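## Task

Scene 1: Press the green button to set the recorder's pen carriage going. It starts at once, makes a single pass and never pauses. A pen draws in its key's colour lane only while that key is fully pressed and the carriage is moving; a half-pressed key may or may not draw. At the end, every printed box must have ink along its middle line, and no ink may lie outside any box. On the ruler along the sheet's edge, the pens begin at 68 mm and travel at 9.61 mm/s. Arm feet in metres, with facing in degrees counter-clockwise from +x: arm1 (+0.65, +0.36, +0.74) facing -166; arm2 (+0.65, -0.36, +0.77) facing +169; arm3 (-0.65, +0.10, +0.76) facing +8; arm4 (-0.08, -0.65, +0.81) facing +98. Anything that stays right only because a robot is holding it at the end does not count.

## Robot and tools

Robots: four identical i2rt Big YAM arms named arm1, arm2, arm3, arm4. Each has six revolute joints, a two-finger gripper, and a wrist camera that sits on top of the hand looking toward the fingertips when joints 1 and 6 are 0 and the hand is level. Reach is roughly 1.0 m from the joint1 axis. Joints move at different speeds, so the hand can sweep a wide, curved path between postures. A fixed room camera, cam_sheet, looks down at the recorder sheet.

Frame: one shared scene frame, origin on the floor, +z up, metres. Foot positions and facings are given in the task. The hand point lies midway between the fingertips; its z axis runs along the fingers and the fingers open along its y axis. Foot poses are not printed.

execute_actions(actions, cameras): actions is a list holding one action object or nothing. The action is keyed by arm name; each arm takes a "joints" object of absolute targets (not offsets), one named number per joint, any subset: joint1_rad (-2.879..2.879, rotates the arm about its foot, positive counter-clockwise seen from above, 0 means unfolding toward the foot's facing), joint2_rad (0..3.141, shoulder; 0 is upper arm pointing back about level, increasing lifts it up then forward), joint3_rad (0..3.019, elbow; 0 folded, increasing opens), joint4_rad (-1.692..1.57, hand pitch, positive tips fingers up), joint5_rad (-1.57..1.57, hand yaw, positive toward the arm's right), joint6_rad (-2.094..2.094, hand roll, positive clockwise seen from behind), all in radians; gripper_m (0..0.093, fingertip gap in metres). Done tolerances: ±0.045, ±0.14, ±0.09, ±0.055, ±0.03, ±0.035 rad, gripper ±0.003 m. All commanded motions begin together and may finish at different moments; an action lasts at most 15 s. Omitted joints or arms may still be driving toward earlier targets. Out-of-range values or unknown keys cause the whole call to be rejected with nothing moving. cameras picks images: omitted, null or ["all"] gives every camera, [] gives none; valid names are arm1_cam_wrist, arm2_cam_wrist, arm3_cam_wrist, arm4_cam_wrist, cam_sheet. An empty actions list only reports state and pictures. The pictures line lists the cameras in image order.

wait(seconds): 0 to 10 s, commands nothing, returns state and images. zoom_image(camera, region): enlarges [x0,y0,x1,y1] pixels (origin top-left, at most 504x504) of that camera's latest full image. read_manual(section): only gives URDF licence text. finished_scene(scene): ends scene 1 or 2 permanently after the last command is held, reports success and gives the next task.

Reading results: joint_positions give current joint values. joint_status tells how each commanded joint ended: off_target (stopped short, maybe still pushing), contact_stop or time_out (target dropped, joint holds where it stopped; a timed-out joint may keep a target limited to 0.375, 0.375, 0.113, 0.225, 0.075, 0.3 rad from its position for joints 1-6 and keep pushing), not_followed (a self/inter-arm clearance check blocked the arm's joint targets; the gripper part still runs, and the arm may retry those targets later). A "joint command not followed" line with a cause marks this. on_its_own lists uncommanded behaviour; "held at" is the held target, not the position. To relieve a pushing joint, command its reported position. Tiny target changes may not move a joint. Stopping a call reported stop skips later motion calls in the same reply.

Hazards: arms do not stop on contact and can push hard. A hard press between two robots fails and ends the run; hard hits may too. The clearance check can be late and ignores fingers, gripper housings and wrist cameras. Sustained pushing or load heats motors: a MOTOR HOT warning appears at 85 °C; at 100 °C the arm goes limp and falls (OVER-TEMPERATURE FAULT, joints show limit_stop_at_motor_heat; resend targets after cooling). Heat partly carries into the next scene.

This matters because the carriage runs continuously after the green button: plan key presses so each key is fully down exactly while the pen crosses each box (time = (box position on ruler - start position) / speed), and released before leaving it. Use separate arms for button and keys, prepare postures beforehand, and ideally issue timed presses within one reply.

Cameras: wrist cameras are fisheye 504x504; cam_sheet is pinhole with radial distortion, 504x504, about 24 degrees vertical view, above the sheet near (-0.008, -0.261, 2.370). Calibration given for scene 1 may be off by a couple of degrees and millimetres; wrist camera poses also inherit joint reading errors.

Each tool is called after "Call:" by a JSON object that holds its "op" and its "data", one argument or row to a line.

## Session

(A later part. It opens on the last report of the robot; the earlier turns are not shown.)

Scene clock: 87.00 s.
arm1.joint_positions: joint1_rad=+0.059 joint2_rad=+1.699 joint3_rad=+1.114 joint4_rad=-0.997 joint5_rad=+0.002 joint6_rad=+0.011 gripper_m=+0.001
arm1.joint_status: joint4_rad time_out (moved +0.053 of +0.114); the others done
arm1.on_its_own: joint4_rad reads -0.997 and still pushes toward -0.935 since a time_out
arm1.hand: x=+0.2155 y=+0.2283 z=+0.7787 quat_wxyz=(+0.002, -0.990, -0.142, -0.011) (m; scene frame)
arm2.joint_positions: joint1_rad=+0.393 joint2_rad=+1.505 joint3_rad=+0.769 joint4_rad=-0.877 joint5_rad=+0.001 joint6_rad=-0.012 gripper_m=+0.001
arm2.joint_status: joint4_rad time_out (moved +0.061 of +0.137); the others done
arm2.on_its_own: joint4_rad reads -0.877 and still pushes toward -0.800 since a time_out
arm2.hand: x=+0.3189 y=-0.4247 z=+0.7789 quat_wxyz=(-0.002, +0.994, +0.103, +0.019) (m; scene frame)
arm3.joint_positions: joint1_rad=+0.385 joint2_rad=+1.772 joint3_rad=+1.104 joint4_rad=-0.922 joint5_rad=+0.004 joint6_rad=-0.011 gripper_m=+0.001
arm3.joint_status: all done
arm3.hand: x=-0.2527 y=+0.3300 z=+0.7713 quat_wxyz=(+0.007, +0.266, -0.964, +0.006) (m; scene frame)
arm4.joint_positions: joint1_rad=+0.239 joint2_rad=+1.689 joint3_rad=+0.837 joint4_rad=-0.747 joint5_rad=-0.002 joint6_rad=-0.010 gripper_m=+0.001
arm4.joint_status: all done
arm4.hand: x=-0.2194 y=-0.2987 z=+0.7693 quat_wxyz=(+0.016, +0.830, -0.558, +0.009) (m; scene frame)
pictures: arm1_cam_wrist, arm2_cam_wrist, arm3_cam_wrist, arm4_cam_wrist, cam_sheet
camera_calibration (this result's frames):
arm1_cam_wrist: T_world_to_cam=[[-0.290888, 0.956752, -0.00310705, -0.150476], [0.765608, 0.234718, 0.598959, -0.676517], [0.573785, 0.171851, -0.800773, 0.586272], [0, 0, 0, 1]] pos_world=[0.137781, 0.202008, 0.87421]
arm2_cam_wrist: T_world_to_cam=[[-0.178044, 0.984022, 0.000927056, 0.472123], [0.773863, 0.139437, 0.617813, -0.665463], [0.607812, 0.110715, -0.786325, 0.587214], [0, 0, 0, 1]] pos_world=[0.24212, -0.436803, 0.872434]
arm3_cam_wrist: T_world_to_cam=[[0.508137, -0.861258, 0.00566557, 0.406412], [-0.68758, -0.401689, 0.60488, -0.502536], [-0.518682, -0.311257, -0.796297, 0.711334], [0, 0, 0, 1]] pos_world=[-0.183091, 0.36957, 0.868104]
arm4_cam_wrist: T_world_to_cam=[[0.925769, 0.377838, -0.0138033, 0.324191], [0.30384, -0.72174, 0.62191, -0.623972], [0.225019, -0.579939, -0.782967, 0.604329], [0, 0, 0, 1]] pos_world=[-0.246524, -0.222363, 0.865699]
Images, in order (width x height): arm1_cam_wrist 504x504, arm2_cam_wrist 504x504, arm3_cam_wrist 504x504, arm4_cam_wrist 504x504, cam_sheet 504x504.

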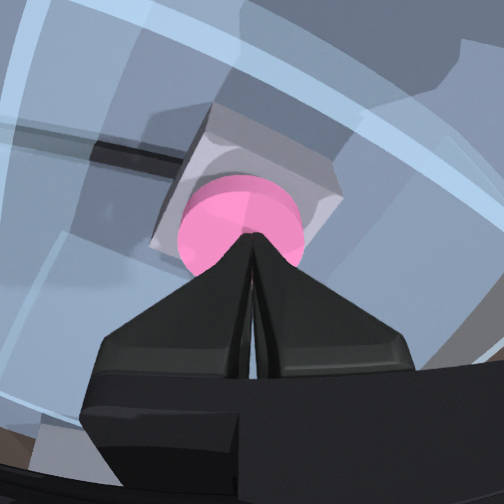

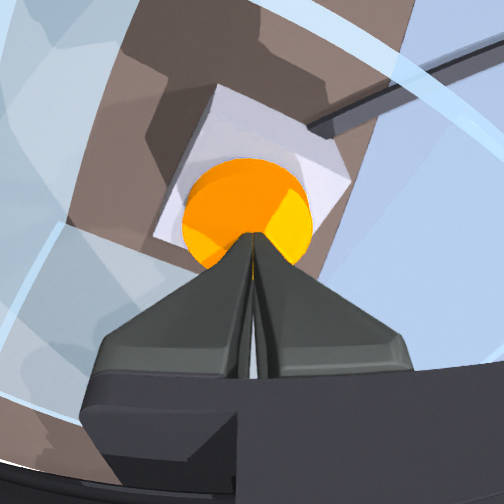

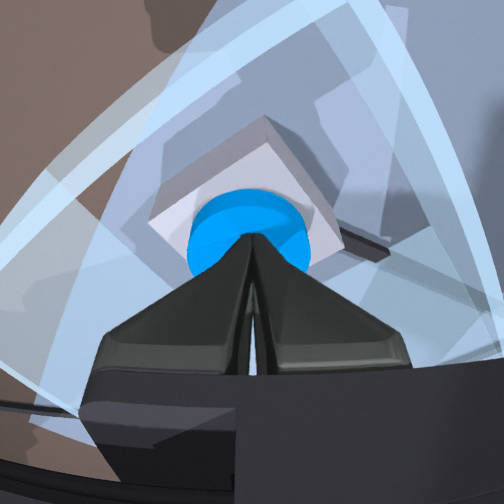

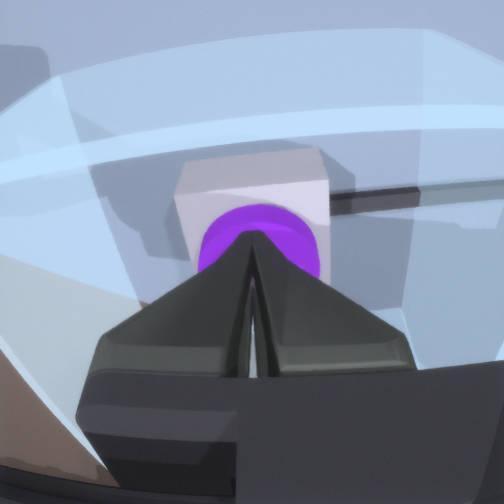

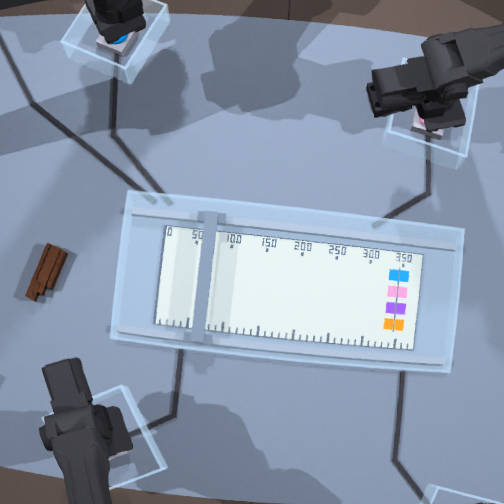

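Call:
{"op": "execute_actions", "data": {
  "actions": [
    {"arm1":{"joints":{"joint2_rad":1.68,"joint3_rad":1.170,"joint4_rad":-1.04}},"arm2":{"joints":{"joint2_rad":1.46,"joint3_rad":0.825,"joint4_rad":-0.93}},"arm3":{"joints":{"joint2_rad":1.72,"joint3_rad":1.155,"joint4_rad":-1.0}},"arm4":{"joints":{"joint2_rad":1.60,"joint3_rad":0.875,"joint4_rad":-0.84}}}
  ]
}}

Call:
{"op": "zoom_image", "data": {
  "camera": "arm1_cam_wrist",
  "region": [140, 60, 360, 260]
}}

Call:
{"op": "zoom_image", "data": {
  "camera": "arm3_cam_wrist",
  "region": [140, 60, 360, 260]
}}

Scene clock: 100.63 s.
arm1.joint_positions: joint1_rad=+0.059 joint2_rad=+1.693 joint3_rad=+1.129 joint4_rad=-1.029 joint5_rad=+0.002 joint6_rad=+0.011 gripper_m=+0.001
arm1.joint_status: all done
arm1.hand: x=+0.2163 y=+0.2286 z=+0.7863 quat_wxyz=(+0.003, -0.990, -0.142, -0.017) (m; scene frame)
arm2.joint_positions: joint1_rad=+0.393 joint2_rad=+1.462 joint3_rad=+0.785 joint4_rad=-0.922 joint5_rad=+0.001 joint6_rad=-0.012 gripper_m=+0.001
arm2.joint_status: all done
arm2.hand: x=+0.3174 y=-0.4250 z=+0.7973 quat_wxyz=(-0.002, +0.995, +0.103, +0.013) (m; scene frame)
arm3.joint_positions: joint1_rad=+0.385 joint2_rad=+1.721 joint3_rad=+1.117 joint4_rad=-0.990 joint5_rad=+0.004 joint6_rad=-0.011 gripper_m=+0.001
arm3.joint_status: all done
arm3.hand: x=-0.2569 y=+0.3277 z=+0.7978 quat_wxyz=(+0.009, +0.266, -0.964, +0.007) (m; scene frame)
arm4.joint_positions: joint1_rad=+0.239 joint2_rad=+1.600 joint3_rad=+0.849 joint4_rad=-0.833 joint5_rad=-0.002 joint6_rad=-0.010 gripper_m=+0.001
arm4.joint_status: all done
arm4.hand: x=-0.2185 y=-0.2996 z=+0.8048 quat_wxyz=(+0.011, +0.830, -0.558, +0.003) (m; scene frame)
pictures: arm1_cam_wrist, arm2_cam_wrist, arm3_cam_wrist, arm4_cam_wrist, cam_sheet
camera_calibration (this result's frames):
arm1_cam_wrist: T_world_to_cam=[[-0.290865, 0.956759, -0.00309439, -0.150478], [0.758777, 0.232644, 0.608387, -0.687163], [0.5828, 0.174611, -0.793634, 0.583609], [0, 0, 0, 1]] pos_world=[0.137507, 0.201931, 0.880768]
arm2_cam_wrist: T_world_to_cam=[[-0.178037, 0.984024, 0.000718971, 0.4723], [0.781887, 0.141021, 0.607261, -0.669073], [0.597458, 0.108677, -0.794502, 0.611608], [0, 0, 0, 1]] pos_world=[0.241816, -0.436869, 0.891886]
arm3_cam_wrist: T_world_to_cam=[[0.508142, -0.861255, 0.00564537, 0.406414], [-0.685787, -0.400632, 0.60761, -0.524468], [-0.521046, -0.312624, -0.794215, 0.727704], [0, 0, 0, 1]] pos_world=[-0.187022, 0.367405, 0.894331]
arm4_cam_wrist: T_world_to_cam=[[0.925771, 0.377839, -0.0136321, 0.324069], [0.307309, -0.730978, 0.609289, -0.638866], [0.220248, -0.568251, -0.792831, 0.64177], [0, 0, 0, 1]] pos_world=[-0.245033, -0.224756, 0.902487]
Images, in order (width x height): arm1_cam_wrist 504x504, arm2_cam_wrist 504x504, arm3_cam_wrist 504x504, arm4_cam_wrist 504x504, cam_sheet 504x504.

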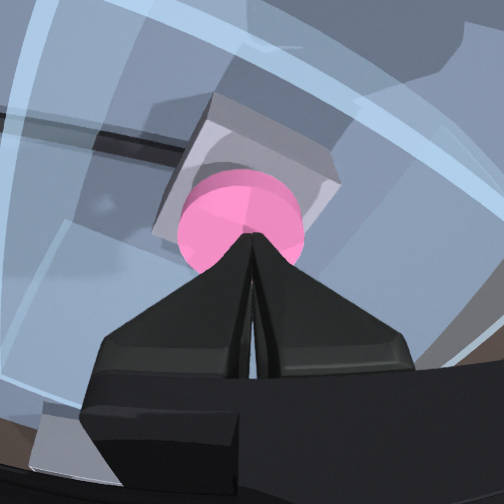

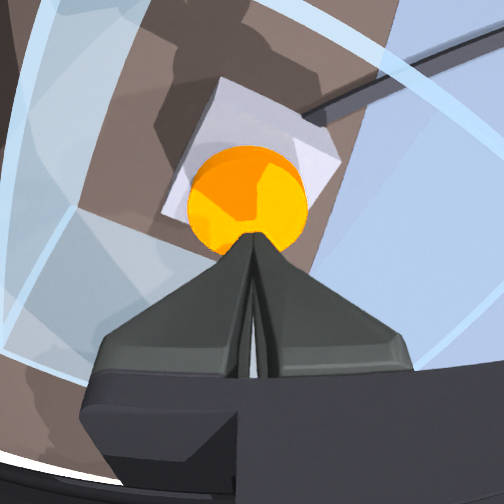

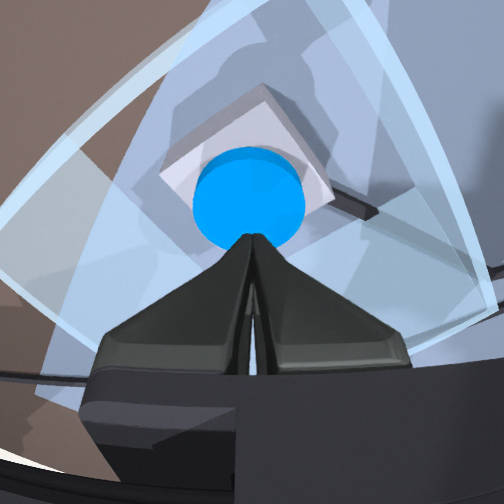

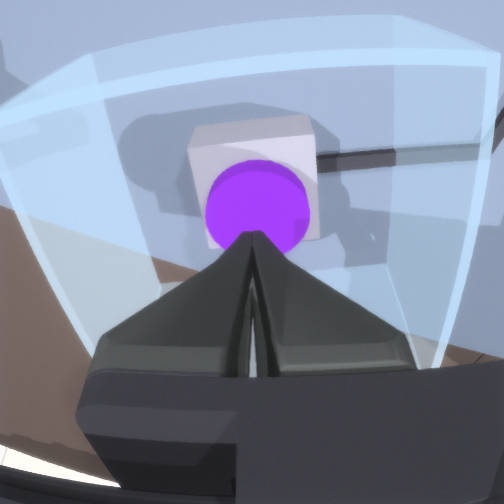

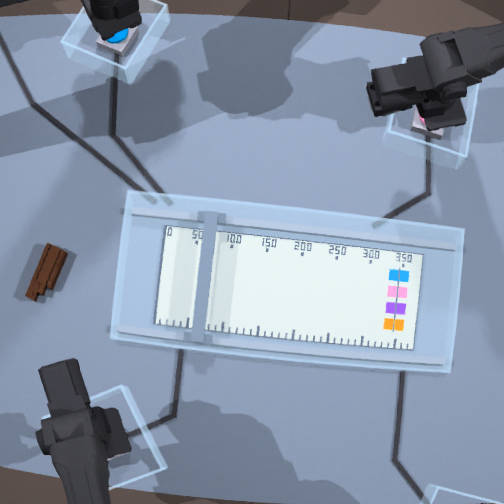

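Region (140, 60, 360, 260) of arm1_cam_wrist's 504x504 image, scaled by 2.291, with more detail than that image has; it fills the top 458 rows of this view, and the rest is white.

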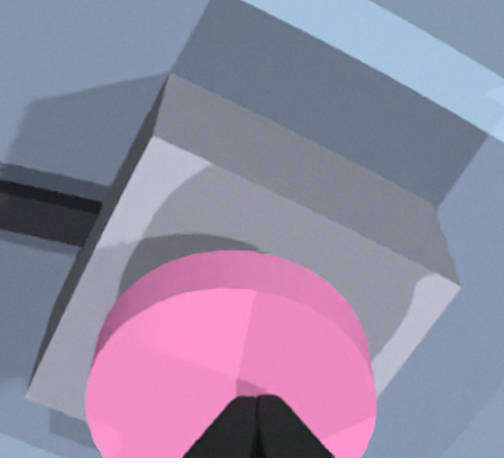

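Region (140, 60, 360, 260) of arm3_cam_wrist's 504x504 image, scaled by 2.291, with more detail than that image has; it fills the top 458 rows of this view, and the rest is white.

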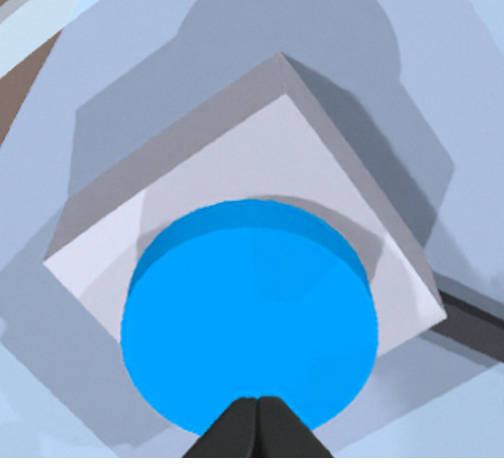

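Call:
{"op": "execute_actions", "data": {
  "actions": [
    {"arm1":{"joints":{"joint2_rad":1.645,"joint3_rad":1.18,"joint4_rad":-1.04}},"arm2":{"joints":{"joint2_rad":1.445,"joint3_rad":0.845,"joint4_rad":-0.93}},"arm3":{"joints":{"joint2_rad":1.529,"joint3_rad":1.327,"joint4_rad":-1.369}}}
  ],
  "cameras": []
}}

Call:
{"op": "execute_actions", "data": {
  "actions": [
    {"arm3":{"joints":{"joint1_rad":1.187,"joint2_rad":1.329,"joint3_rad":1.12,"joint4_rad":-1.362}}}
  ],
  "cameras": ["arm3_cam_wrist","arm1_cam_wrist"]
}}

Scene clock: 124.90 s.
arm1.joint_positions: joint1_rad=+0.059 joint2_rad=+1.658 joint3_rad=+1.129 joint4_rad=-1.029 joint5_rad=+0.002 joint6_rad=+0.011 gripper_m=+0.001
arm1.joint_status: all done
arm1.hand: x=+0.2136 y=+0.2278 z=+0.8010 quat_wxyz=(+0.001, -0.990, -0.142, +0.000) (m; scene frame)
arm2.joint_positions: joint1_rad=+0.393 joint2_rad=+1.453 joint3_rad=+0.806 joint4_rad=-0.923 joint5_rad=+0.001 joint6_rad=-0.012 gripper_m=+0.001
arm2.joint_status: all done
arm2.hand: x=+0.3070 y=-0.4270 z=+0.8067 quat_wxyz=(+0.000, +0.995, +0.103, -0.002) (m; scene frame)
arm3.joint_positions: joint1_rad=+0.385 joint2_rad=+1.519 joint3_rad=+1.310 joint4_rad=-1.358 joint5_rad=+0.004 joint6_rad=-0.011 gripper_m=+0.001
arm3.joint_status: all done
arm3.hand: x=-0.2658 y=+0.3232 z=+0.9531 quat_wxyz=(-0.004, +0.266, -0.964, +0.003) (m; scene frame)
arm4.joint_positions: joint1_rad=+0.239 joint2_rad=+1.600 joint3_rad=+0.849 joint4_rad=-0.833 joint5_rad=-0.002 joint6_rad=-0.010 gripper_m=+0.001
arm4.joint_status: not commanded
arm4.hand: x=-0.2185 y=-0.2996 z=+0.8048 quat_wxyz=(+0.011, +0.830, -0.558, +0.003) (m; scene frame)
pictures: none
No camera images: the call's "cameras" was empty. Leave "cameras" out to get every camera's image.

Scene clock: 126.23 s.
arm1.joint_positions: joint1_rad=+0.059 joint2_rad=+1.658 joint3_rad=+1.129 joint4_rad=-1.029 joint5_rad=+0.002 joint6_rad=+0.011 gripper_m=+0.001
arm1.joint_status: not commanded
arm1.hand: x=+0.2136 y=+0.2278 z=+0.8010 quat_wxyz=(+0.001, -0.990, -0.142, +0.000) (m; scene frame)
arm2.joint_positions: joint1_rad=+0.393 joint2_rad=+1.453 joint3_rad=+0.806 joint4_rad=-0.923 joint5_rad=+0.001 joint6_rad=-0.012 gripper_m=+0.001
arm2.joint_status: not commanded
arm2.hand: x=+0.3070 y=-0.4270 z=+0.8067 quat_wxyz=(+0.000, +0.995, +0.103, -0.002) (m; scene frame)
arm3.joint_positions: joint1_rad=+1.183 joint2_rad=+1.323 joint3_rad=+1.128 joint4_rad=-1.358 joint5_rad=+0.002 joint6_rad=-0.009 gripper_m=+0.001
arm3.joint_status: all done
arm3.hand: x=-0.5590 y=+0.4630 z=+0.9590 quat_wxyz=(-0.009, +0.619, -0.786, -0.003) (m; scene frame)
arm4.joint_positions: joint1_rad=+0.239 joint2_rad=+1.600 joint3_rad=+0.849 joint4_rad=-0.833 joint5_rad=-0.002 joint6_rad=-0.010 gripper_m=+0.001
arm4.joint_status: not commanded
arm4.hand: x=-0.2185 y=-0.2996 z=+0.8048 quat_wxyz=(+0.011, +0.830, -0.558, +0.003) (m; scene frame)
pictures: arm1_cam_wrist, arm3_cam_wrist
camera_calibration (this result's frames):
arm1_cam_wrist: T_world_to_cam=[[-0.290933, 0.956738, -0.00313035, -0.150397], [0.778312, 0.238576, 0.580786, -0.677389], [0.556407, 0.166533, -0.81405, 0.620867], [0, 0, 0, 1]] pos_world=[0.138009, 0.202104, 0.898364]
arm3_cam_wrist: T_world_to_cam=[[0.970936, -0.239299, 0.00447583, 0.647384], [-0.197949, -0.792371, 0.57703, -0.291924], [-0.134536, -0.561145, -0.816711, 1.09329], [0, 0, 0, 1]] pos_world=[-0.539268, 0.537098, 1.05845]
Images, in order (width x height): arm1_cam_wrist 504x504, arm3_cam_wrist 504x504.

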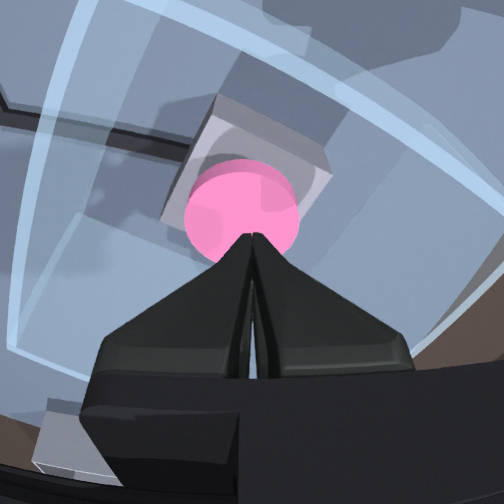

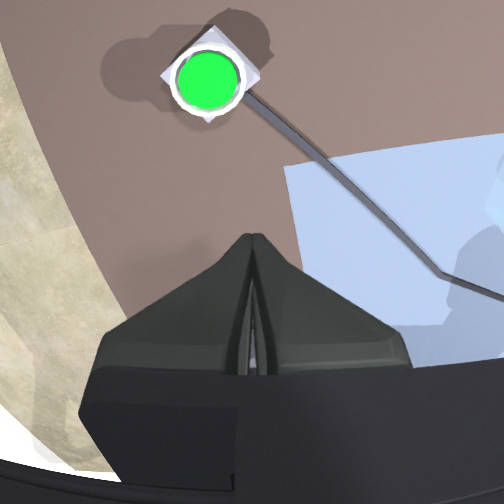

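Call:
{"op": "execute_actions", "data": {
  "actions": [
    {"arm3":{"joints":{"joint1_rad":1.275,"joint2_rad":1.498,"joint3_rad":0.954,"joint4_rad":-1.027}}}
  ],
  "cameras": ["arm3_cam_wrist"]
}}

Scene clock: 129.87 s.
arm1.joint_positions: joint1_rad=+0.059 joint2_rad=+1.658 joint3_rad=+1.129 joint4_rad=-1.029 joint5_rad=+0.002 joint6_rad=+0.011 gripper_m=+0.001
arm1.joint_status: not commanded
arm1.hand: x=+0.2136 y=+0.2278 z=+0.8010 quat_wxyz=(+0.001, -0.990, -0.142, +0.000) (m; scene frame)
arm2.joint_positions: joint1_rad=+0.393 joint2_rad=+1.453 joint3_rad=+0.806 joint4_rad=-0.923 joint5_rad=+0.001 joint6_rad=-0.012 gripper_m=+0.001
arm2.joint_status: not commanded
arm2.hand: x=+0.3070 y=-0.4270 z=+0.8067 quat_wxyz=(+0.000, +0.995, +0.103, -0.002) (m; scene frame)
arm3.joint_positions: joint1_rad=+1.274 joint2_rad=+1.505 joint3_rad=+0.943 joint4_rad=-1.039 joint5_rad=+0.002 joint6_rad=-0.009 gripper_m=+0.001
arm3.joint_status: all done
arm3.hand: x=-0.5908 y=+0.4760 z=+0.8276 quat_wxyz=(+0.010, +0.654, -0.757, +0.013) (m; scene frame)
arm4.joint_positions: joint1_rad=+0.239 joint2_rad=+1.600 joint3_rad=+0.849 joint4_rad=-0.833 joint5_rad=-0.002 joint6_rad=-0.010 gripper_m=+0.001
arm4.joint_status: not commanded
arm4.hand: x=-0.2185 y=-0.2996 z=+0.8048 quat_wxyz=(+0.011, +0.830, -0.558, +0.003) (m; scene frame)
pictures: arm3_cam_wrist
camera_calibration (this result's frames):
arm3_cam_wrist: T_world_to_cam=[[0.98869, -0.149914, 0.00413874, 0.65022], [-0.120589, -0.778279, 0.61623, -0.205551], [-0.0891604, -0.60976, -0.787555, 1.01486], [0, 0, 0, 1]] pos_world=[-0.577167, 0.556324, 0.923237]
Images, in order (width x height): arm3_cam_wrist 504x504.

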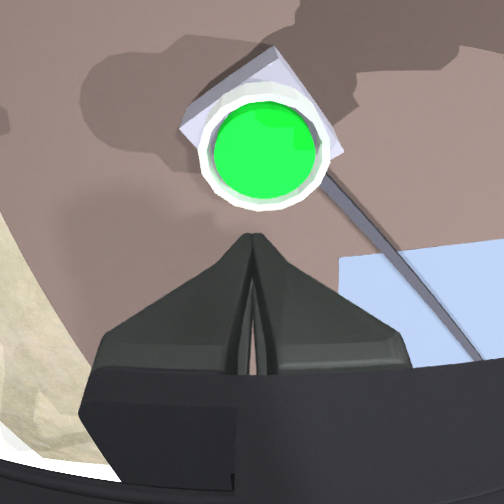

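Call:
{"op": "execute_actions", "data": {
  "actions": [
    {"arm3":{"joints":{"joint1_rad":1.25,"joint2_rad":1.545,"joint3_rad":0.905,"joint4_rad":-0.92}}}
  ],
  "cameras": ["arm3_cam_wrist"]
}}

Scene clock: 135.23 s.
arm1.joint_positions: joint1_rad=+0.059 joint2_rad=+1.658 joint3_rad=+1.129 joint4_rad=-1.029 joint5_rad=+0.002 joint6_rad=+0.011 gripper_m=+0.001
arm1.joint_status: not commanded
arm1.hand: x=+0.2136 y=+0.2278 z=+0.8010 quat_wxyz=(+0.001, -0.990, -0.142, +0.000) (m; scene frame)
arm2.joint_positions: joint1_rad=+0.393 joint2_rad=+1.453 joint3_rad=+0.806 joint4_rad=-0.923 joint5_rad=+0.001 joint6_rad=-0.012 gripper_m=+0.001
arm2.joint_status: not commanded
arm2.hand: x=+0.3070 y=-0.4270 z=+0.8067 quat_wxyz=(+0.000, +0.995, +0.103, -0.002) (m; scene frame)
arm3.joint_positions: joint1_rad=+1.262 joint2_rad=+1.535 joint3_rad=+0.909 joint4_rad=-0.932 joint5_rad=+0.002 joint6_rad=-0.009 gripper_m=+0.001
arm3.joint_status: all done
arm3.hand: x=-0.5847 y=+0.4834 z=+0.8059 quat_wxyz=(-0.007, +0.649, -0.761, -0.001) (m; scene frame)
arm4.joint_positions: joint1_rad=+0.239 joint2_rad=+1.600 joint3_rad=+0.849 joint4_rad=-0.833 joint5_rad=-0.002 joint6_rad=-0.010 gripper_m=+0.001
arm4.joint_status: not commanded
arm4.hand: x=-0.2185 y=-0.2996 z=+0.8048 quat_wxyz=(+0.011, +0.830, -0.558, +0.003) (m; scene frame)
pictures: arm3_cam_wrist
camera_calibration (this result's frames):
arm3_cam_wrist: T_world_to_cam=[[0.986787, -0.161962, 0.00434432, 0.649976], [-0.134238, -0.802269, 0.581675, -0.154208], [-0.090724, -0.574572, -0.81341, 1.00575], [0, 0, 0, 1]] pos_world=[-0.570843, 0.559431, 0.904962]
Images, in order (width x height): arm3_cam_wrist 504x504.

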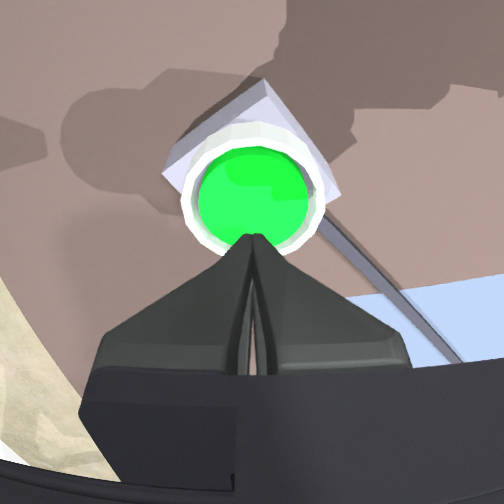

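Call:
{"op": "execute_actions", "data": {
  "actions": [
    {"arm3":{"joints":{"joint2_rad":1.36,"joint3_rad":1.14,"joint4_rad":-1.35}}}
  ],
  "cameras": []
}}

Call:
{"op": "execute_actions", "data": {
  "actions": [
    {"arm3":{"joints":{"joint1_rad":0.385,"joint2_rad":1.529,"joint3_rad":1.327,"joint4_rad":-1.369}}}
  ],
  "cameras": []
}}

Call:
{"op": "execute_actions", "data": {
  "actions": [
    {"arm3":{"joints":{"joint2_rad":1.725,"joint3_rad":1.135,"joint4_rad":-1.0}}}
  ],
  "cameras": ["arm3_cam_wrist"]
}}

Call:
{"op": "execute_actions", "data": {
  "actions": [
    {"arm1":{"joints":{"joint2_rad":1.79,"joint3_rad":1.10,"joint4_rad":-0.985}},"arm2":{"joints":{"joint2_rad":1.60,"joint3_rad":0.76,"joint4_rad":-0.86}},"arm3":{"joints":{"joint2_rad":1.84,"joint3_rad":1.09,"joint4_rad":-0.90}},"arm4":{"joints":{"joint2_rad":1.76,"joint3_rad":0.82,"joint4_rad":-0.73}}}
  ]
}}

Call:
{"op": "execute_actions", "data": {
  "actions": [
    {"arm1":{"joints":{"joint2_rad":1.62,"joint3_rad":1.18,"joint4_rad":-1.04}},"arm2":{"joints":{"joint2_rad":1.43,"joint3_rad":0.845,"joint4_rad":-0.93}},"arm3":{"joints":{"joint2_rad":1.69,"joint3_rad":1.16,"joint4_rad":-1.0}},"arm4":{"joints":{"joint2_rad":1.58,"joint3_rad":0.875,"joint4_rad":-0.84}}}
  ],
  "cameras": []
}}

Scene clock: 147.57 s.
arm1.joint_positions: joint1_rad=+0.059 joint2_rad=+1.658 joint3_rad=+1.129 joint4_rad=-1.029 joint5_rad=+0.002 joint6_rad=+0.011 gripper_m=+0.001
arm1.joint_status: not commanded
arm1.hand: x=+0.2136 y=+0.2278 z=+0.8010 quat_wxyz=(+0.001, -0.990, -0.142, +0.000) (m; scene frame)
arm2.joint_positions: joint1_rad=+0.393 joint2_rad=+1.453 joint3_rad=+0.806 joint4_rad=-0.923 joint5_rad=+0.001 joint6_rad=-0.012 gripper_m=+0.001
arm2.joint_status: not commanded
arm2.hand: x=+0.3070 y=-0.4270 z=+0.8067 quat_wxyz=(+0.000, +0.995, +0.103, -0.002) (m; scene frame)
arm3.joint_positions: joint1_rad=+1.262 joint2_rad=+1.348 joint3_rad=+1.126 joint4_rad=-1.339 joint5_rad=+0.002 joint6_rad=-0.009 gripper_m=+0.001
arm3.joint_status: all done
arm3.hand: x=-0.5869 y=+0.4743 z=+0.9492 quat_wxyz=(-0.005, +0.649, -0.761, +0.000) (m; scene frame)
arm4.joint_positions: joint1_rad=+0.239 joint2_rad=+1.600 joint3_rad=+0.849 joint4_rad=-0.833 joint5_rad=-0.002 joint6_rad=-0.010 gripper_m=+0.001
arm4.joint_status: not commanded
arm4.hand: x=-0.2185 y=-0.2996 z=+0.8048 quat_wxyz=(+0.011, +0.830, -0.558, +0.003) (m; scene frame)
pictures: none
No camera images: the call's "cameras" was empty. Leave "cameras" out to get every camera's image.

Scene clock: 149.00 s.
arm1.joint_positions: joint1_rad=+0.059 joint2_rad=+1.658 joint3_rad=+1.129 joint4_rad=-1.029 joint5_rad=+0.002 joint6_rad=+0.011 gripper_m=+0.001
arm1.joint_status: not commanded
arm1.hand: x=+0.2136 y=+0.2278 z=+0.8010 quat_wxyz=(+0.001, -0.990, -0.142, +0.000) (m; scene frame)
arm2.joint_positions: joint1_rad=+0.393 joint2_rad=+1.453 joint3_rad=+0.806 joint4_rad=-0.923 joint5_rad=+0.001 joint6_rad=-0.012 gripper_m=+0.001
arm2.joint_status: not commanded
arm2.hand: x=+0.3070 y=-0.4270 z=+0.8067 quat_wxyz=(+0.000, +0.995, +0.103, -0.002) (m; scene frame)
arm3.joint_positions: joint1_rad=+0.386 joint2_rad=+1.534 joint3_rad=+1.284 joint4_rad=-1.365 joint5_rad=+0.001 joint6_rad=-0.009 gripper_m=+0.001
arm3.joint_status: all done
arm3.hand: x=-0.2743 y=+0.3189 z=+0.9371 quat_wxyz=(+0.019, +0.265, -0.964, +0.008) (m; scene frame)
arm4.joint_positions: joint1_rad=+0.239 joint2_rad=+1.600 joint3_rad=+0.849 joint4_rad=-0.833 joint5_rad=-0.002 joint6_rad=-0.010 gripper_m=+0.001
arm4.joint_status: not commanded
arm4.hand: x=-0.2185 y=-0.2996 z=+0.8048 quat_wxyz=(+0.011, +0.830, -0.558, +0.003) (m; scene frame)
pictures: none
No camera images: the call's "cameras" was empty. Leave "cameras" out to get every camera's image.

Scene clock: 150.20 s.
arm1.joint_positions: joint1_rad=+0.059 joint2_rad=+1.658 joint3_rad=+1.129 joint4_rad=-1.029 joint5_rad=+0.002 joint6_rad=+0.011 gripper_m=+0.001
arm1.joint_status: not commanded
arm1.hand: x=+0.2136 y=+0.2278 z=+0.8010 quat_wxyz=(+0.001, -0.990, -0.142, +0.000) (m; scene frame)
arm2.joint_positions: joint1_rad=+0.393 joint2_rad=+1.453 joint3_rad=+0.806 joint4_rad=-0.923 joint5_rad=+0.001 joint6_rad=-0.012 gripper_m=+0.001
arm2.joint_status: not commanded
arm2.hand: x=+0.3070 y=-0.4270 z=+0.8067 quat_wxyz=(+0.000, +0.995, +0.103, -0.002) (m; scene frame)
arm3.joint_positions: joint1_rad=+0.386 joint2_rad=+1.730 joint3_rad=+1.121 joint4_rad=-1.011 joint5_rad=+0.001 joint6_rad=-0.009 gripper_m=+0.001
arm3.joint_status: all done
arm3.hand: x=-0.2609 y=+0.3260 z=+0.7952 quat_wxyz=(+0.022, +0.265, -0.964, +0.009) (m; scene frame)
arm4.joint_positions: joint1_rad=+0.239 joint2_rad=+1.600 joint3_rad=+0.849 joint4_rad=-0.833 joint5_rad=-0.002 joint6_rad=-0.010 gripper_m=+0.001
arm4.joint_status: not commanded
arm4.hand: x=-0.2185 y=-0.2996 z=+0.8048 quat_wxyz=(+0.011, +0.830, -0.558, +0.003) (m; scene frame)
pictures: arm3_cam_wrist
camera_calibration (this result's frames):
arm3_cam_wrist: T_world_to_cam=[[0.506761, -0.862081, 0.00291301, 0.409156], [-0.671609, -0.392672, 0.628291, -0.54164], [-0.540494, -0.32035, -0.777973, 0.707562], [0, 0, 0, 1]] pos_world=[-0.188682, 0.366707, 0.88958]
Images, in order (width x height): arm3_cam_wrist 504x504.

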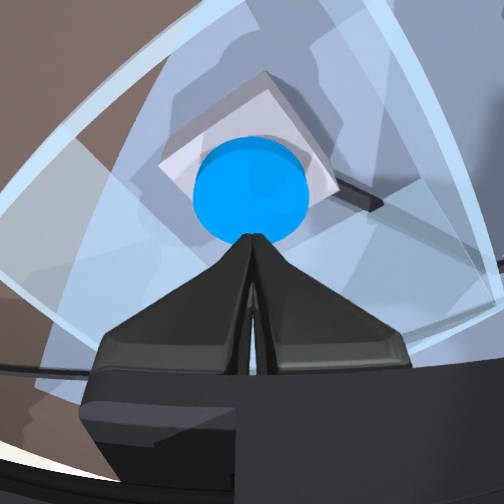

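Scene clock: 151.00 s.
arm1.joint_positions: joint1_rad=+0.059 joint2_rad=+1.712 joint3_rad=+1.135 joint4_rad=-0.993 joint5_rad=+0.002 joint6_rad=+0.011 gripper_m=+0.000
arm1.joint_status: all done
arm1.hand: x=+0.2069 y=+0.2257 z=+0.7794 quat_wxyz=(+0.002, -0.990, -0.142, -0.006) (m; scene frame)
arm2.joint_positions: joint1_rad=+0.393 joint2_rad=+1.528 joint3_rad=+0.796 joint4_rad=-0.868 joint5_rad=+0.001 joint6_rad=-0.012 gripper_m=+0.001
arm2.joint_status: all done
arm2.hand: x=+0.3061 y=-0.4271 z=+0.7789 quat_wxyz=(-0.002, +0.995, +0.103, +0.013) (m; scene frame)
arm3.joint_positions: joint1_rad=+0.386 joint2_rad=+1.777 joint3_rad=+1.112 joint4_rad=-0.921 joint5_rad=+0.001 joint6_rad=-0.009 gripper_m=+0.001
arm3.joint_status: all done
arm3.hand: x=-0.2499 y=+0.3323 z=+0.7714 quat_wxyz=(+0.006, +0.265, -0.964, +0.004) (m; scene frame)
arm4.joint_positions: joint1_rad=+0.239 joint2_rad=+1.692 joint3_rad=+0.841 joint4_rad=-0.751 joint5_rad=-0.002 joint6_rad=-0.010 gripper_m=+0.001
arm4.joint_status: all done
arm4.hand: x=-0.2198 y=-0.2980 z=+0.7694 quat_wxyz=(+0.017, +0.830, -0.558, +0.010) (m; scene frame)
pictures: arm1_cam_wrist, arm2_cam_wrist, arm3_cam_wrist, arm4_cam_wrist, cam_sheet
camera_calibration (this result's frames):
arm1_cam_wrist: T_world_to_cam=[[-0.29091, 0.956745, -0.00311863, -0.150451], [0.771901, 0.236629, 0.590064, -0.664501], [0.565279, 0.169248, -0.80735, 0.599653], [0, 0, 0, 1]] pos_world=[0.13019, 0.199693, 0.875759]
arm2_cam_wrist: T_world_to_cam=[[-0.177672, 0.984089, 0.00112211, 0.472024], [0.781531, 0.140408, 0.607861, -0.649392], [0.598032, 0.108877, -0.794043, 0.603511], [0, 0, 0, 1]] pos_world=[0.230466, -0.439042, 0.873424]
arm3_cam_wrist: T_world_to_cam=[[0.506792, -0.862063, 0.00304587, 0.408979], [-0.689595, -0.403276, 0.601521, -0.497091], [-0.51732, -0.306946, -0.798851, 0.714394], [0, 0, 0, 1]] pos_world=[-0.180488, 0.371381, 0.86846]
arm4_cam_wrist: T_world_to_cam=[[0.925913, 0.37747, -0.0141994, 0.324475], [0.303181, -0.720214, 0.623997, -0.62473], [0.225314, -0.582072, -0.781298, 0.603029], [0, 0, 0, 1]] pos_world=[-0.2469, -0.221413, 0.865582]
Images, in order (width x height): arm1_cam_wrist 504x504, arm2_cam_wrist 504x504, arm3_cam_wrist 504x504, arm4_cam_wrist 504x504, cam_sheet 504x504.

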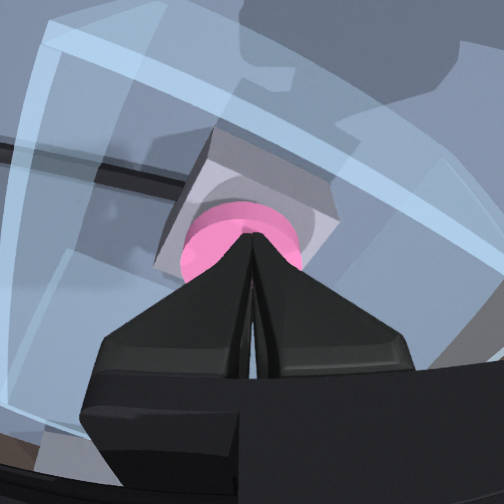

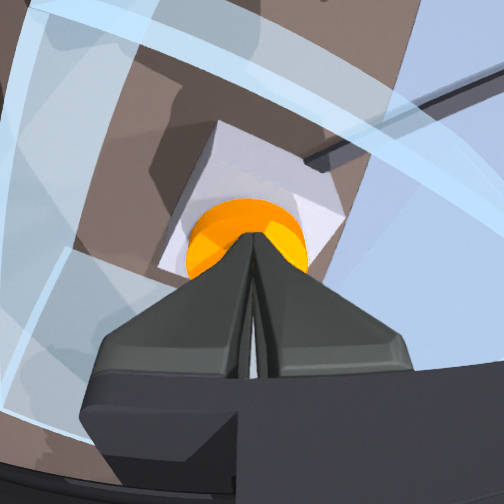

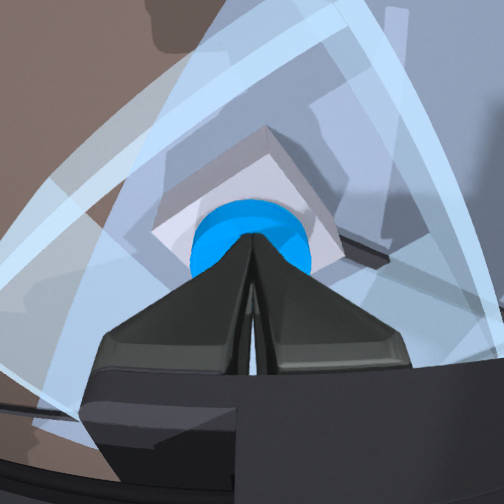

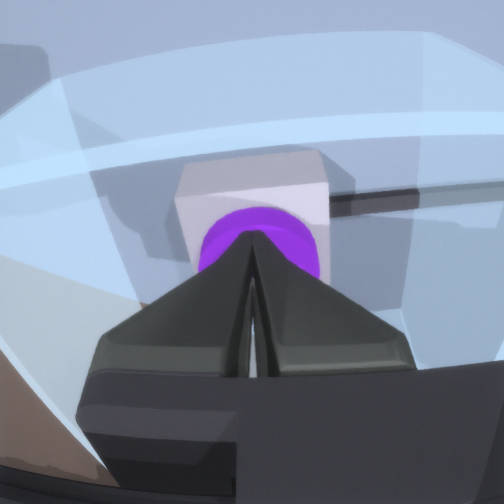

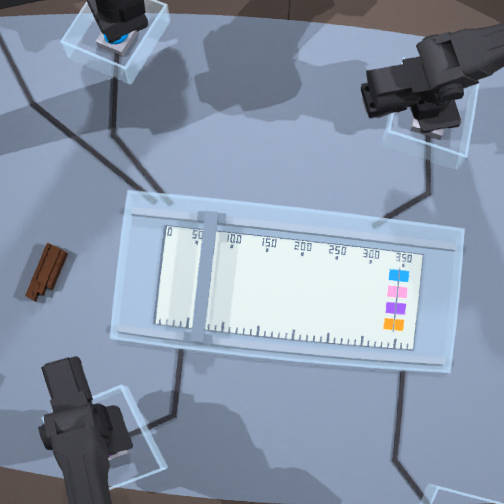

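Scene clock: 152.03 s.
arm1.joint_positions: joint1_rad=+0.059 joint2_rad=+1.623 joint3_rad=+1.140 joint4_rad=-1.030 joint5_rad=+0.002 joint6_rad=+0.011 gripper_m=+0.000
arm1.joint_status: all done
arm1.hand: x=+0.2069 y=+0.2258 z=+0.8204 quat_wxyz=(-0.003, -0.990, -0.142, +0.023) (m; scene frame)
arm2.joint_positions: joint1_rad=+0.393 joint2_rad=+1.423 joint3_rad=+0.808 joint4_rad=-0.922 joint5_rad=+0.001 joint6_rad=-0.012 gripper_m=+0.001
arm2.joint_status: all done
arm2.hand: x=+0.3031 y=-0.4277 z=+0.8174 quat_wxyz=(+0.001, +0.995, +0.103, -0.019) (m; scene frame)
arm3.joint_positions: joint1_rad=+0.386 joint2_rad=+1.682 joint3_rad=+1.122 joint4_rad=-0.990 joint5_rad=+0.001 joint6_rad=-0.009 gripper_m=+0.001
arm3.joint_status: all done
arm3.hand: x=-0.2523 y=+0.3311 z=+0.8164 quat_wxyz=(-0.012, +0.265, -0.964, +0.000) (m; scene frame)
arm4.joint_positions: joint1_rad=+0.239 joint2_rad=+1.576 joint3_rad=+0.853 joint4_rad=-0.833 joint5_rad=-0.002 joint6_rad=-0.010 gripper_m=+0.001
arm4.joint_status: all done
arm4.hand: x=-0.2202 y=-0.2951 z=+0.8144 quat_wxyz=(+0.004, +0.830, -0.558, -0.009) (m; scene frame)
pictures: none
No camera images: the call's "cameras" was empty. Leave "cameras" out to get every camera's image.

Call:
{"op": "execute_actions", "data": {
  "actions": [
    {"arm3":{"joints":{"joint2_rad":1.529,"joint3_rad":1.327,"joint4_rad":-1.369}},"arm1":{"joints":{"joint4_rad":-1.06}},"arm2":{"joints":{"joint4_rad":-0.95}}}
  ],
  "cameras": []
}}

Call:
{"op": "execute_actions", "data": {
  "actions": [
    {"arm3":{"joints":{"joint1_rad":1.262,"joint2_rad":1.36,"joint3_rad":1.14,"joint4_rad":-1.35}}}
  ],
  "cameras": []
}}

Call:
{"op": "execute_actions", "data": {
  "actions": [
    {"arm3":{"joints":{"joint2_rad":1.535,"joint3_rad":0.92,"joint4_rad":-0.925}}}
  ]
}}

Scene clock: 168.87 s.
arm1.joint_positions: joint1_rad=+0.059 joint2_rad=+1.623 joint3_rad=+1.140 joint4_rad=-1.049 joint5_rad=+0.002 joint6_rad=+0.011 gripper_m=+0.000
arm1.joint_status: all done
arm1.hand: x=+0.2115 y=+0.2272 z=+0.8202 quat_wxyz=(-0.001, -0.990, -0.142, +0.013) (m; scene frame)
arm2.joint_positions: joint1_rad=+0.393 joint2_rad=+1.423 joint3_rad=+0.808 joint4_rad=-0.942 joint5_rad=+0.001 joint6_rad=-0.012 gripper_m=+0.001
arm2.joint_status: all done
arm2.hand: x=+0.3079 y=-0.4268 z=+0.8172 quat_wxyz=(+0.000, +0.995, +0.103, -0.009) (m; scene frame)
arm3.joint_positions: joint1_rad=+0.386 joint2_rad=+1.517 joint3_rad=+1.308 joint4_rad=-1.358 joint5_rad=+0.001 joint6_rad=-0.009 gripper_m=+0.001
arm3.joint_status: all done
arm3.hand: x=-0.2670 y=+0.3232 z=+0.9532 quat_wxyz=(-0.004, +0.265, -0.964, +0.002) (m; scene frame)
arm4.joint_positions: joint1_rad=+0.239 joint2_rad=+1.576 joint3_rad=+0.853 joint4_rad=-0.833 joint5_rad=-0.002 joint6_rad=-0.010 gripper_m=+0.001
arm4.joint_status: not commanded
arm4.hand: x=-0.2202 y=-0.2951 z=+0.8144 quat_wxyz=(+0.004, +0.830, -0.558, -0.009) (m; scene frame)
pictures: none
No camera images: the call's "cameras" was empty. Leave "cameras" out to get every camera's image.

Scene clock: 170.27 s.
arm1.joint_positions: joint1_rad=+0.059 joint2_rad=+1.623 joint3_rad=+1.140 joint4_rad=-1.049 joint5_rad=+0.002 joint6_rad=+0.011 gripper_m=+0.000
arm1.joint_status: not commanded
arm1.hand: x=+0.2115 y=+0.2272 z=+0.8202 quat_wxyz=(-0.001, -0.990, -0.142, +0.013) (m; scene frame)
arm2.joint_positions: joint1_rad=+0.393 joint2_rad=+1.423 joint3_rad=+0.808 joint4_rad=-0.942 joint5_rad=+0.001 joint6_rad=-0.012 gripper_m=+0.001
arm2.joint_status: not commanded
arm2.hand: x=+0.3079 y=-0.4268 z=+0.8172 quat_wxyz=(+0.000, +0.995, +0.103, -0.009) (m; scene frame)
arm3.joint_positions: joint1_rad=+1.258 joint2_rad=+1.356 joint3_rad=+1.150 joint4_rad=-1.353 joint5_rad=+0.001 joint6_rad=-0.008 gripper_m=+0.001
arm3.joint_status: all done
arm3.hand: x=-0.5848 y=+0.4788 z=+0.9549 quat_wxyz=(-0.005, +0.647, -0.762, -0.001) (m; scene frame)
arm4.joint_positions: joint1_rad=+0.239 joint2_rad=+1.576 joint3_rad=+0.853 joint4_rad=-0.833 joint5_rad=-0.002 joint6_rad=-0.010 gripper_m=+0.001
arm4.joint_status: not commanded
arm4.hand: x=-0.2202 y=-0.2951 z=+0.8144 quat_wxyz=(+0.004, +0.830, -0.558, -0.009) (m; scene frame)
pictures: none
No camera images: the call's "cameras" was empty. Leave "cameras" out to get every camera's image.

Scene clock: 171.40 s.
arm1.joint_positions: joint1_rad=+0.059 joint2_rad=+1.623 joint3_rad=+1.140 joint4_rad=-1.049 joint5_rad=+0.002 joint6_rad=+0.011 gripper_m=+0.000
arm1.joint_status: not commanded
arm1.hand: x=+0.2115 y=+0.2272 z=+0.8202 quat_wxyz=(-0.001, -0.990, -0.142, +0.013) (m; scene frame)
arm2.joint_positions: joint1_rad=+0.393 joint2_rad=+1.423 joint3_rad=+0.808 joint4_rad=-0.942 joint5_rad=+0.001 joint6_rad=-0.012 gripper_m=+0.001
arm2.joint_status: not commanded
arm2.hand: x=+0.3079 y=-0.4268 z=+0.8172 quat_wxyz=(+0.000, +0.995, +0.103, -0.009) (m; scene frame)
arm3.joint_positions: joint1_rad=+1.258 joint2_rad=+1.542 joint3_rad=+0.906 joint4_rad=-0.936 joint5_rad=+0.001 joint6_rad=-0.008 gripper_m=+0.001
arm3.joint_status: all done
arm3.hand: x=-0.5839 y=+0.4800 z=+0.8023 quat_wxyz=(-0.001, +0.647, -0.762, +0.003) (m; scene frame)
arm4.joint_positions: joint1_rad=+0.239 joint2_rad=+1.576 joint3_rad=+0.853 joint4_rad=-0.833 joint5_rad=-0.002 joint6_rad=-0.010 gripper_m=+0.001
arm4.joint_status: not commanded
arm4.hand: x=-0.2202 y=-0.2951 z=+0.8144 quat_wxyz=(+0.004, +0.830, -0.558, -0.009) (m; scene frame)
pictures: arm1_cam_wrist, arm2_cam_wrist, arm3_cam_wrist, arm4_cam_wrist, cam_sheet
camera_calibration (this result's frames):
arm1_cam_wrist: T_world_to_cam=[[-0.290987, 0.956722, -0.00315699, -0.150318], [0.793077, 0.243057, 0.558527, -0.672616], [0.535123, 0.16002, -0.82948, 0.656413], [0, 0, 0, 1]] pos_world=[0.138434, 0.202257, 0.919681]
arm2_cam_wrist: T_world_to_cam=[[-0.17765, 0.984094, 0.000427467, 0.472525], [0.80672, 0.145382, 0.572771, -0.651077], [0.563598, 0.102098, -0.819716, 0.661509], [0, 0, 0, 1]] pos_world=[0.236356, -0.437893, 0.914965]
arm3_cam_wrist: T_world_to_cam=[[0.986038, -0.166483, 0.00352537, 0.651039], [-0.136032, -0.79311, 0.593693, -0.169837], [-0.0960439, -0.585884, -0.804684, 0.996265], [0, 0, 0, 1]] pos_world=[-0.569367, 0.557383, 0.900215]
arm4_cam_wrist: T_world_to_cam=[[0.925915, 0.377482, -0.0137201, 0.32408], [0.313082, -0.746616, 0.586979, -0.626113], [0.21133, -0.547788, -0.809486, 0.670017], [0, 0, 0, 1]] pos_world=[-0.245641, -0.222773, 0.914331]
Images, in order (width x height): arm1_cam_wrist 504x504, arm2_cam_wrist 504x504, arm3_cam_wrist 504x504, arm4_cam_wrist 504x504, cam_sheet 504x504.

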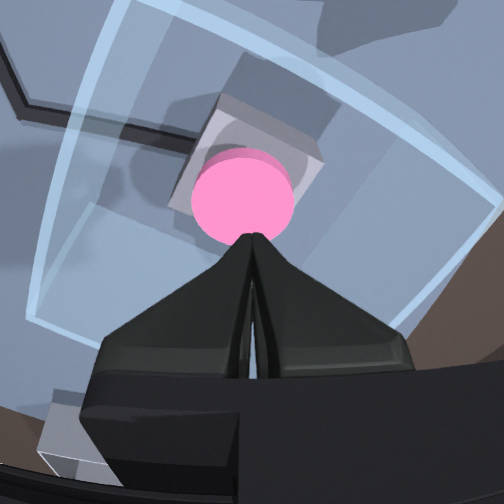

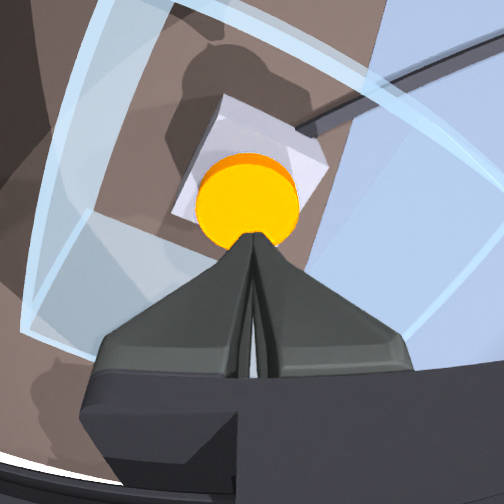

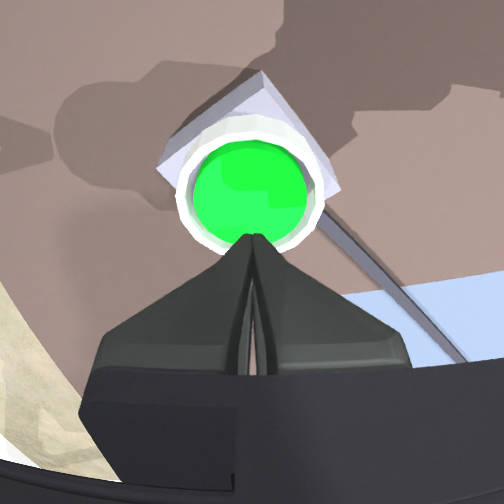

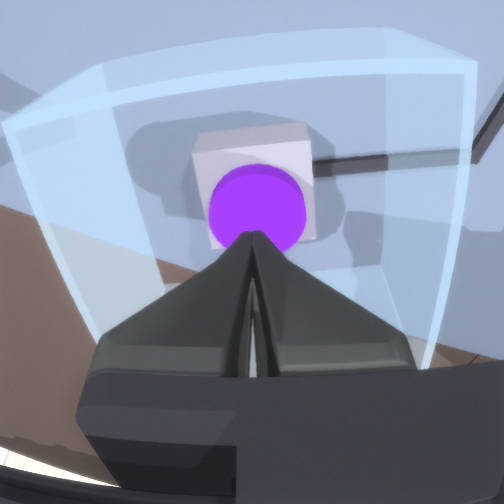

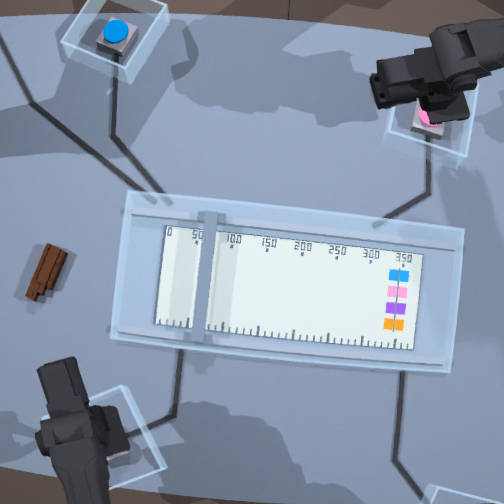

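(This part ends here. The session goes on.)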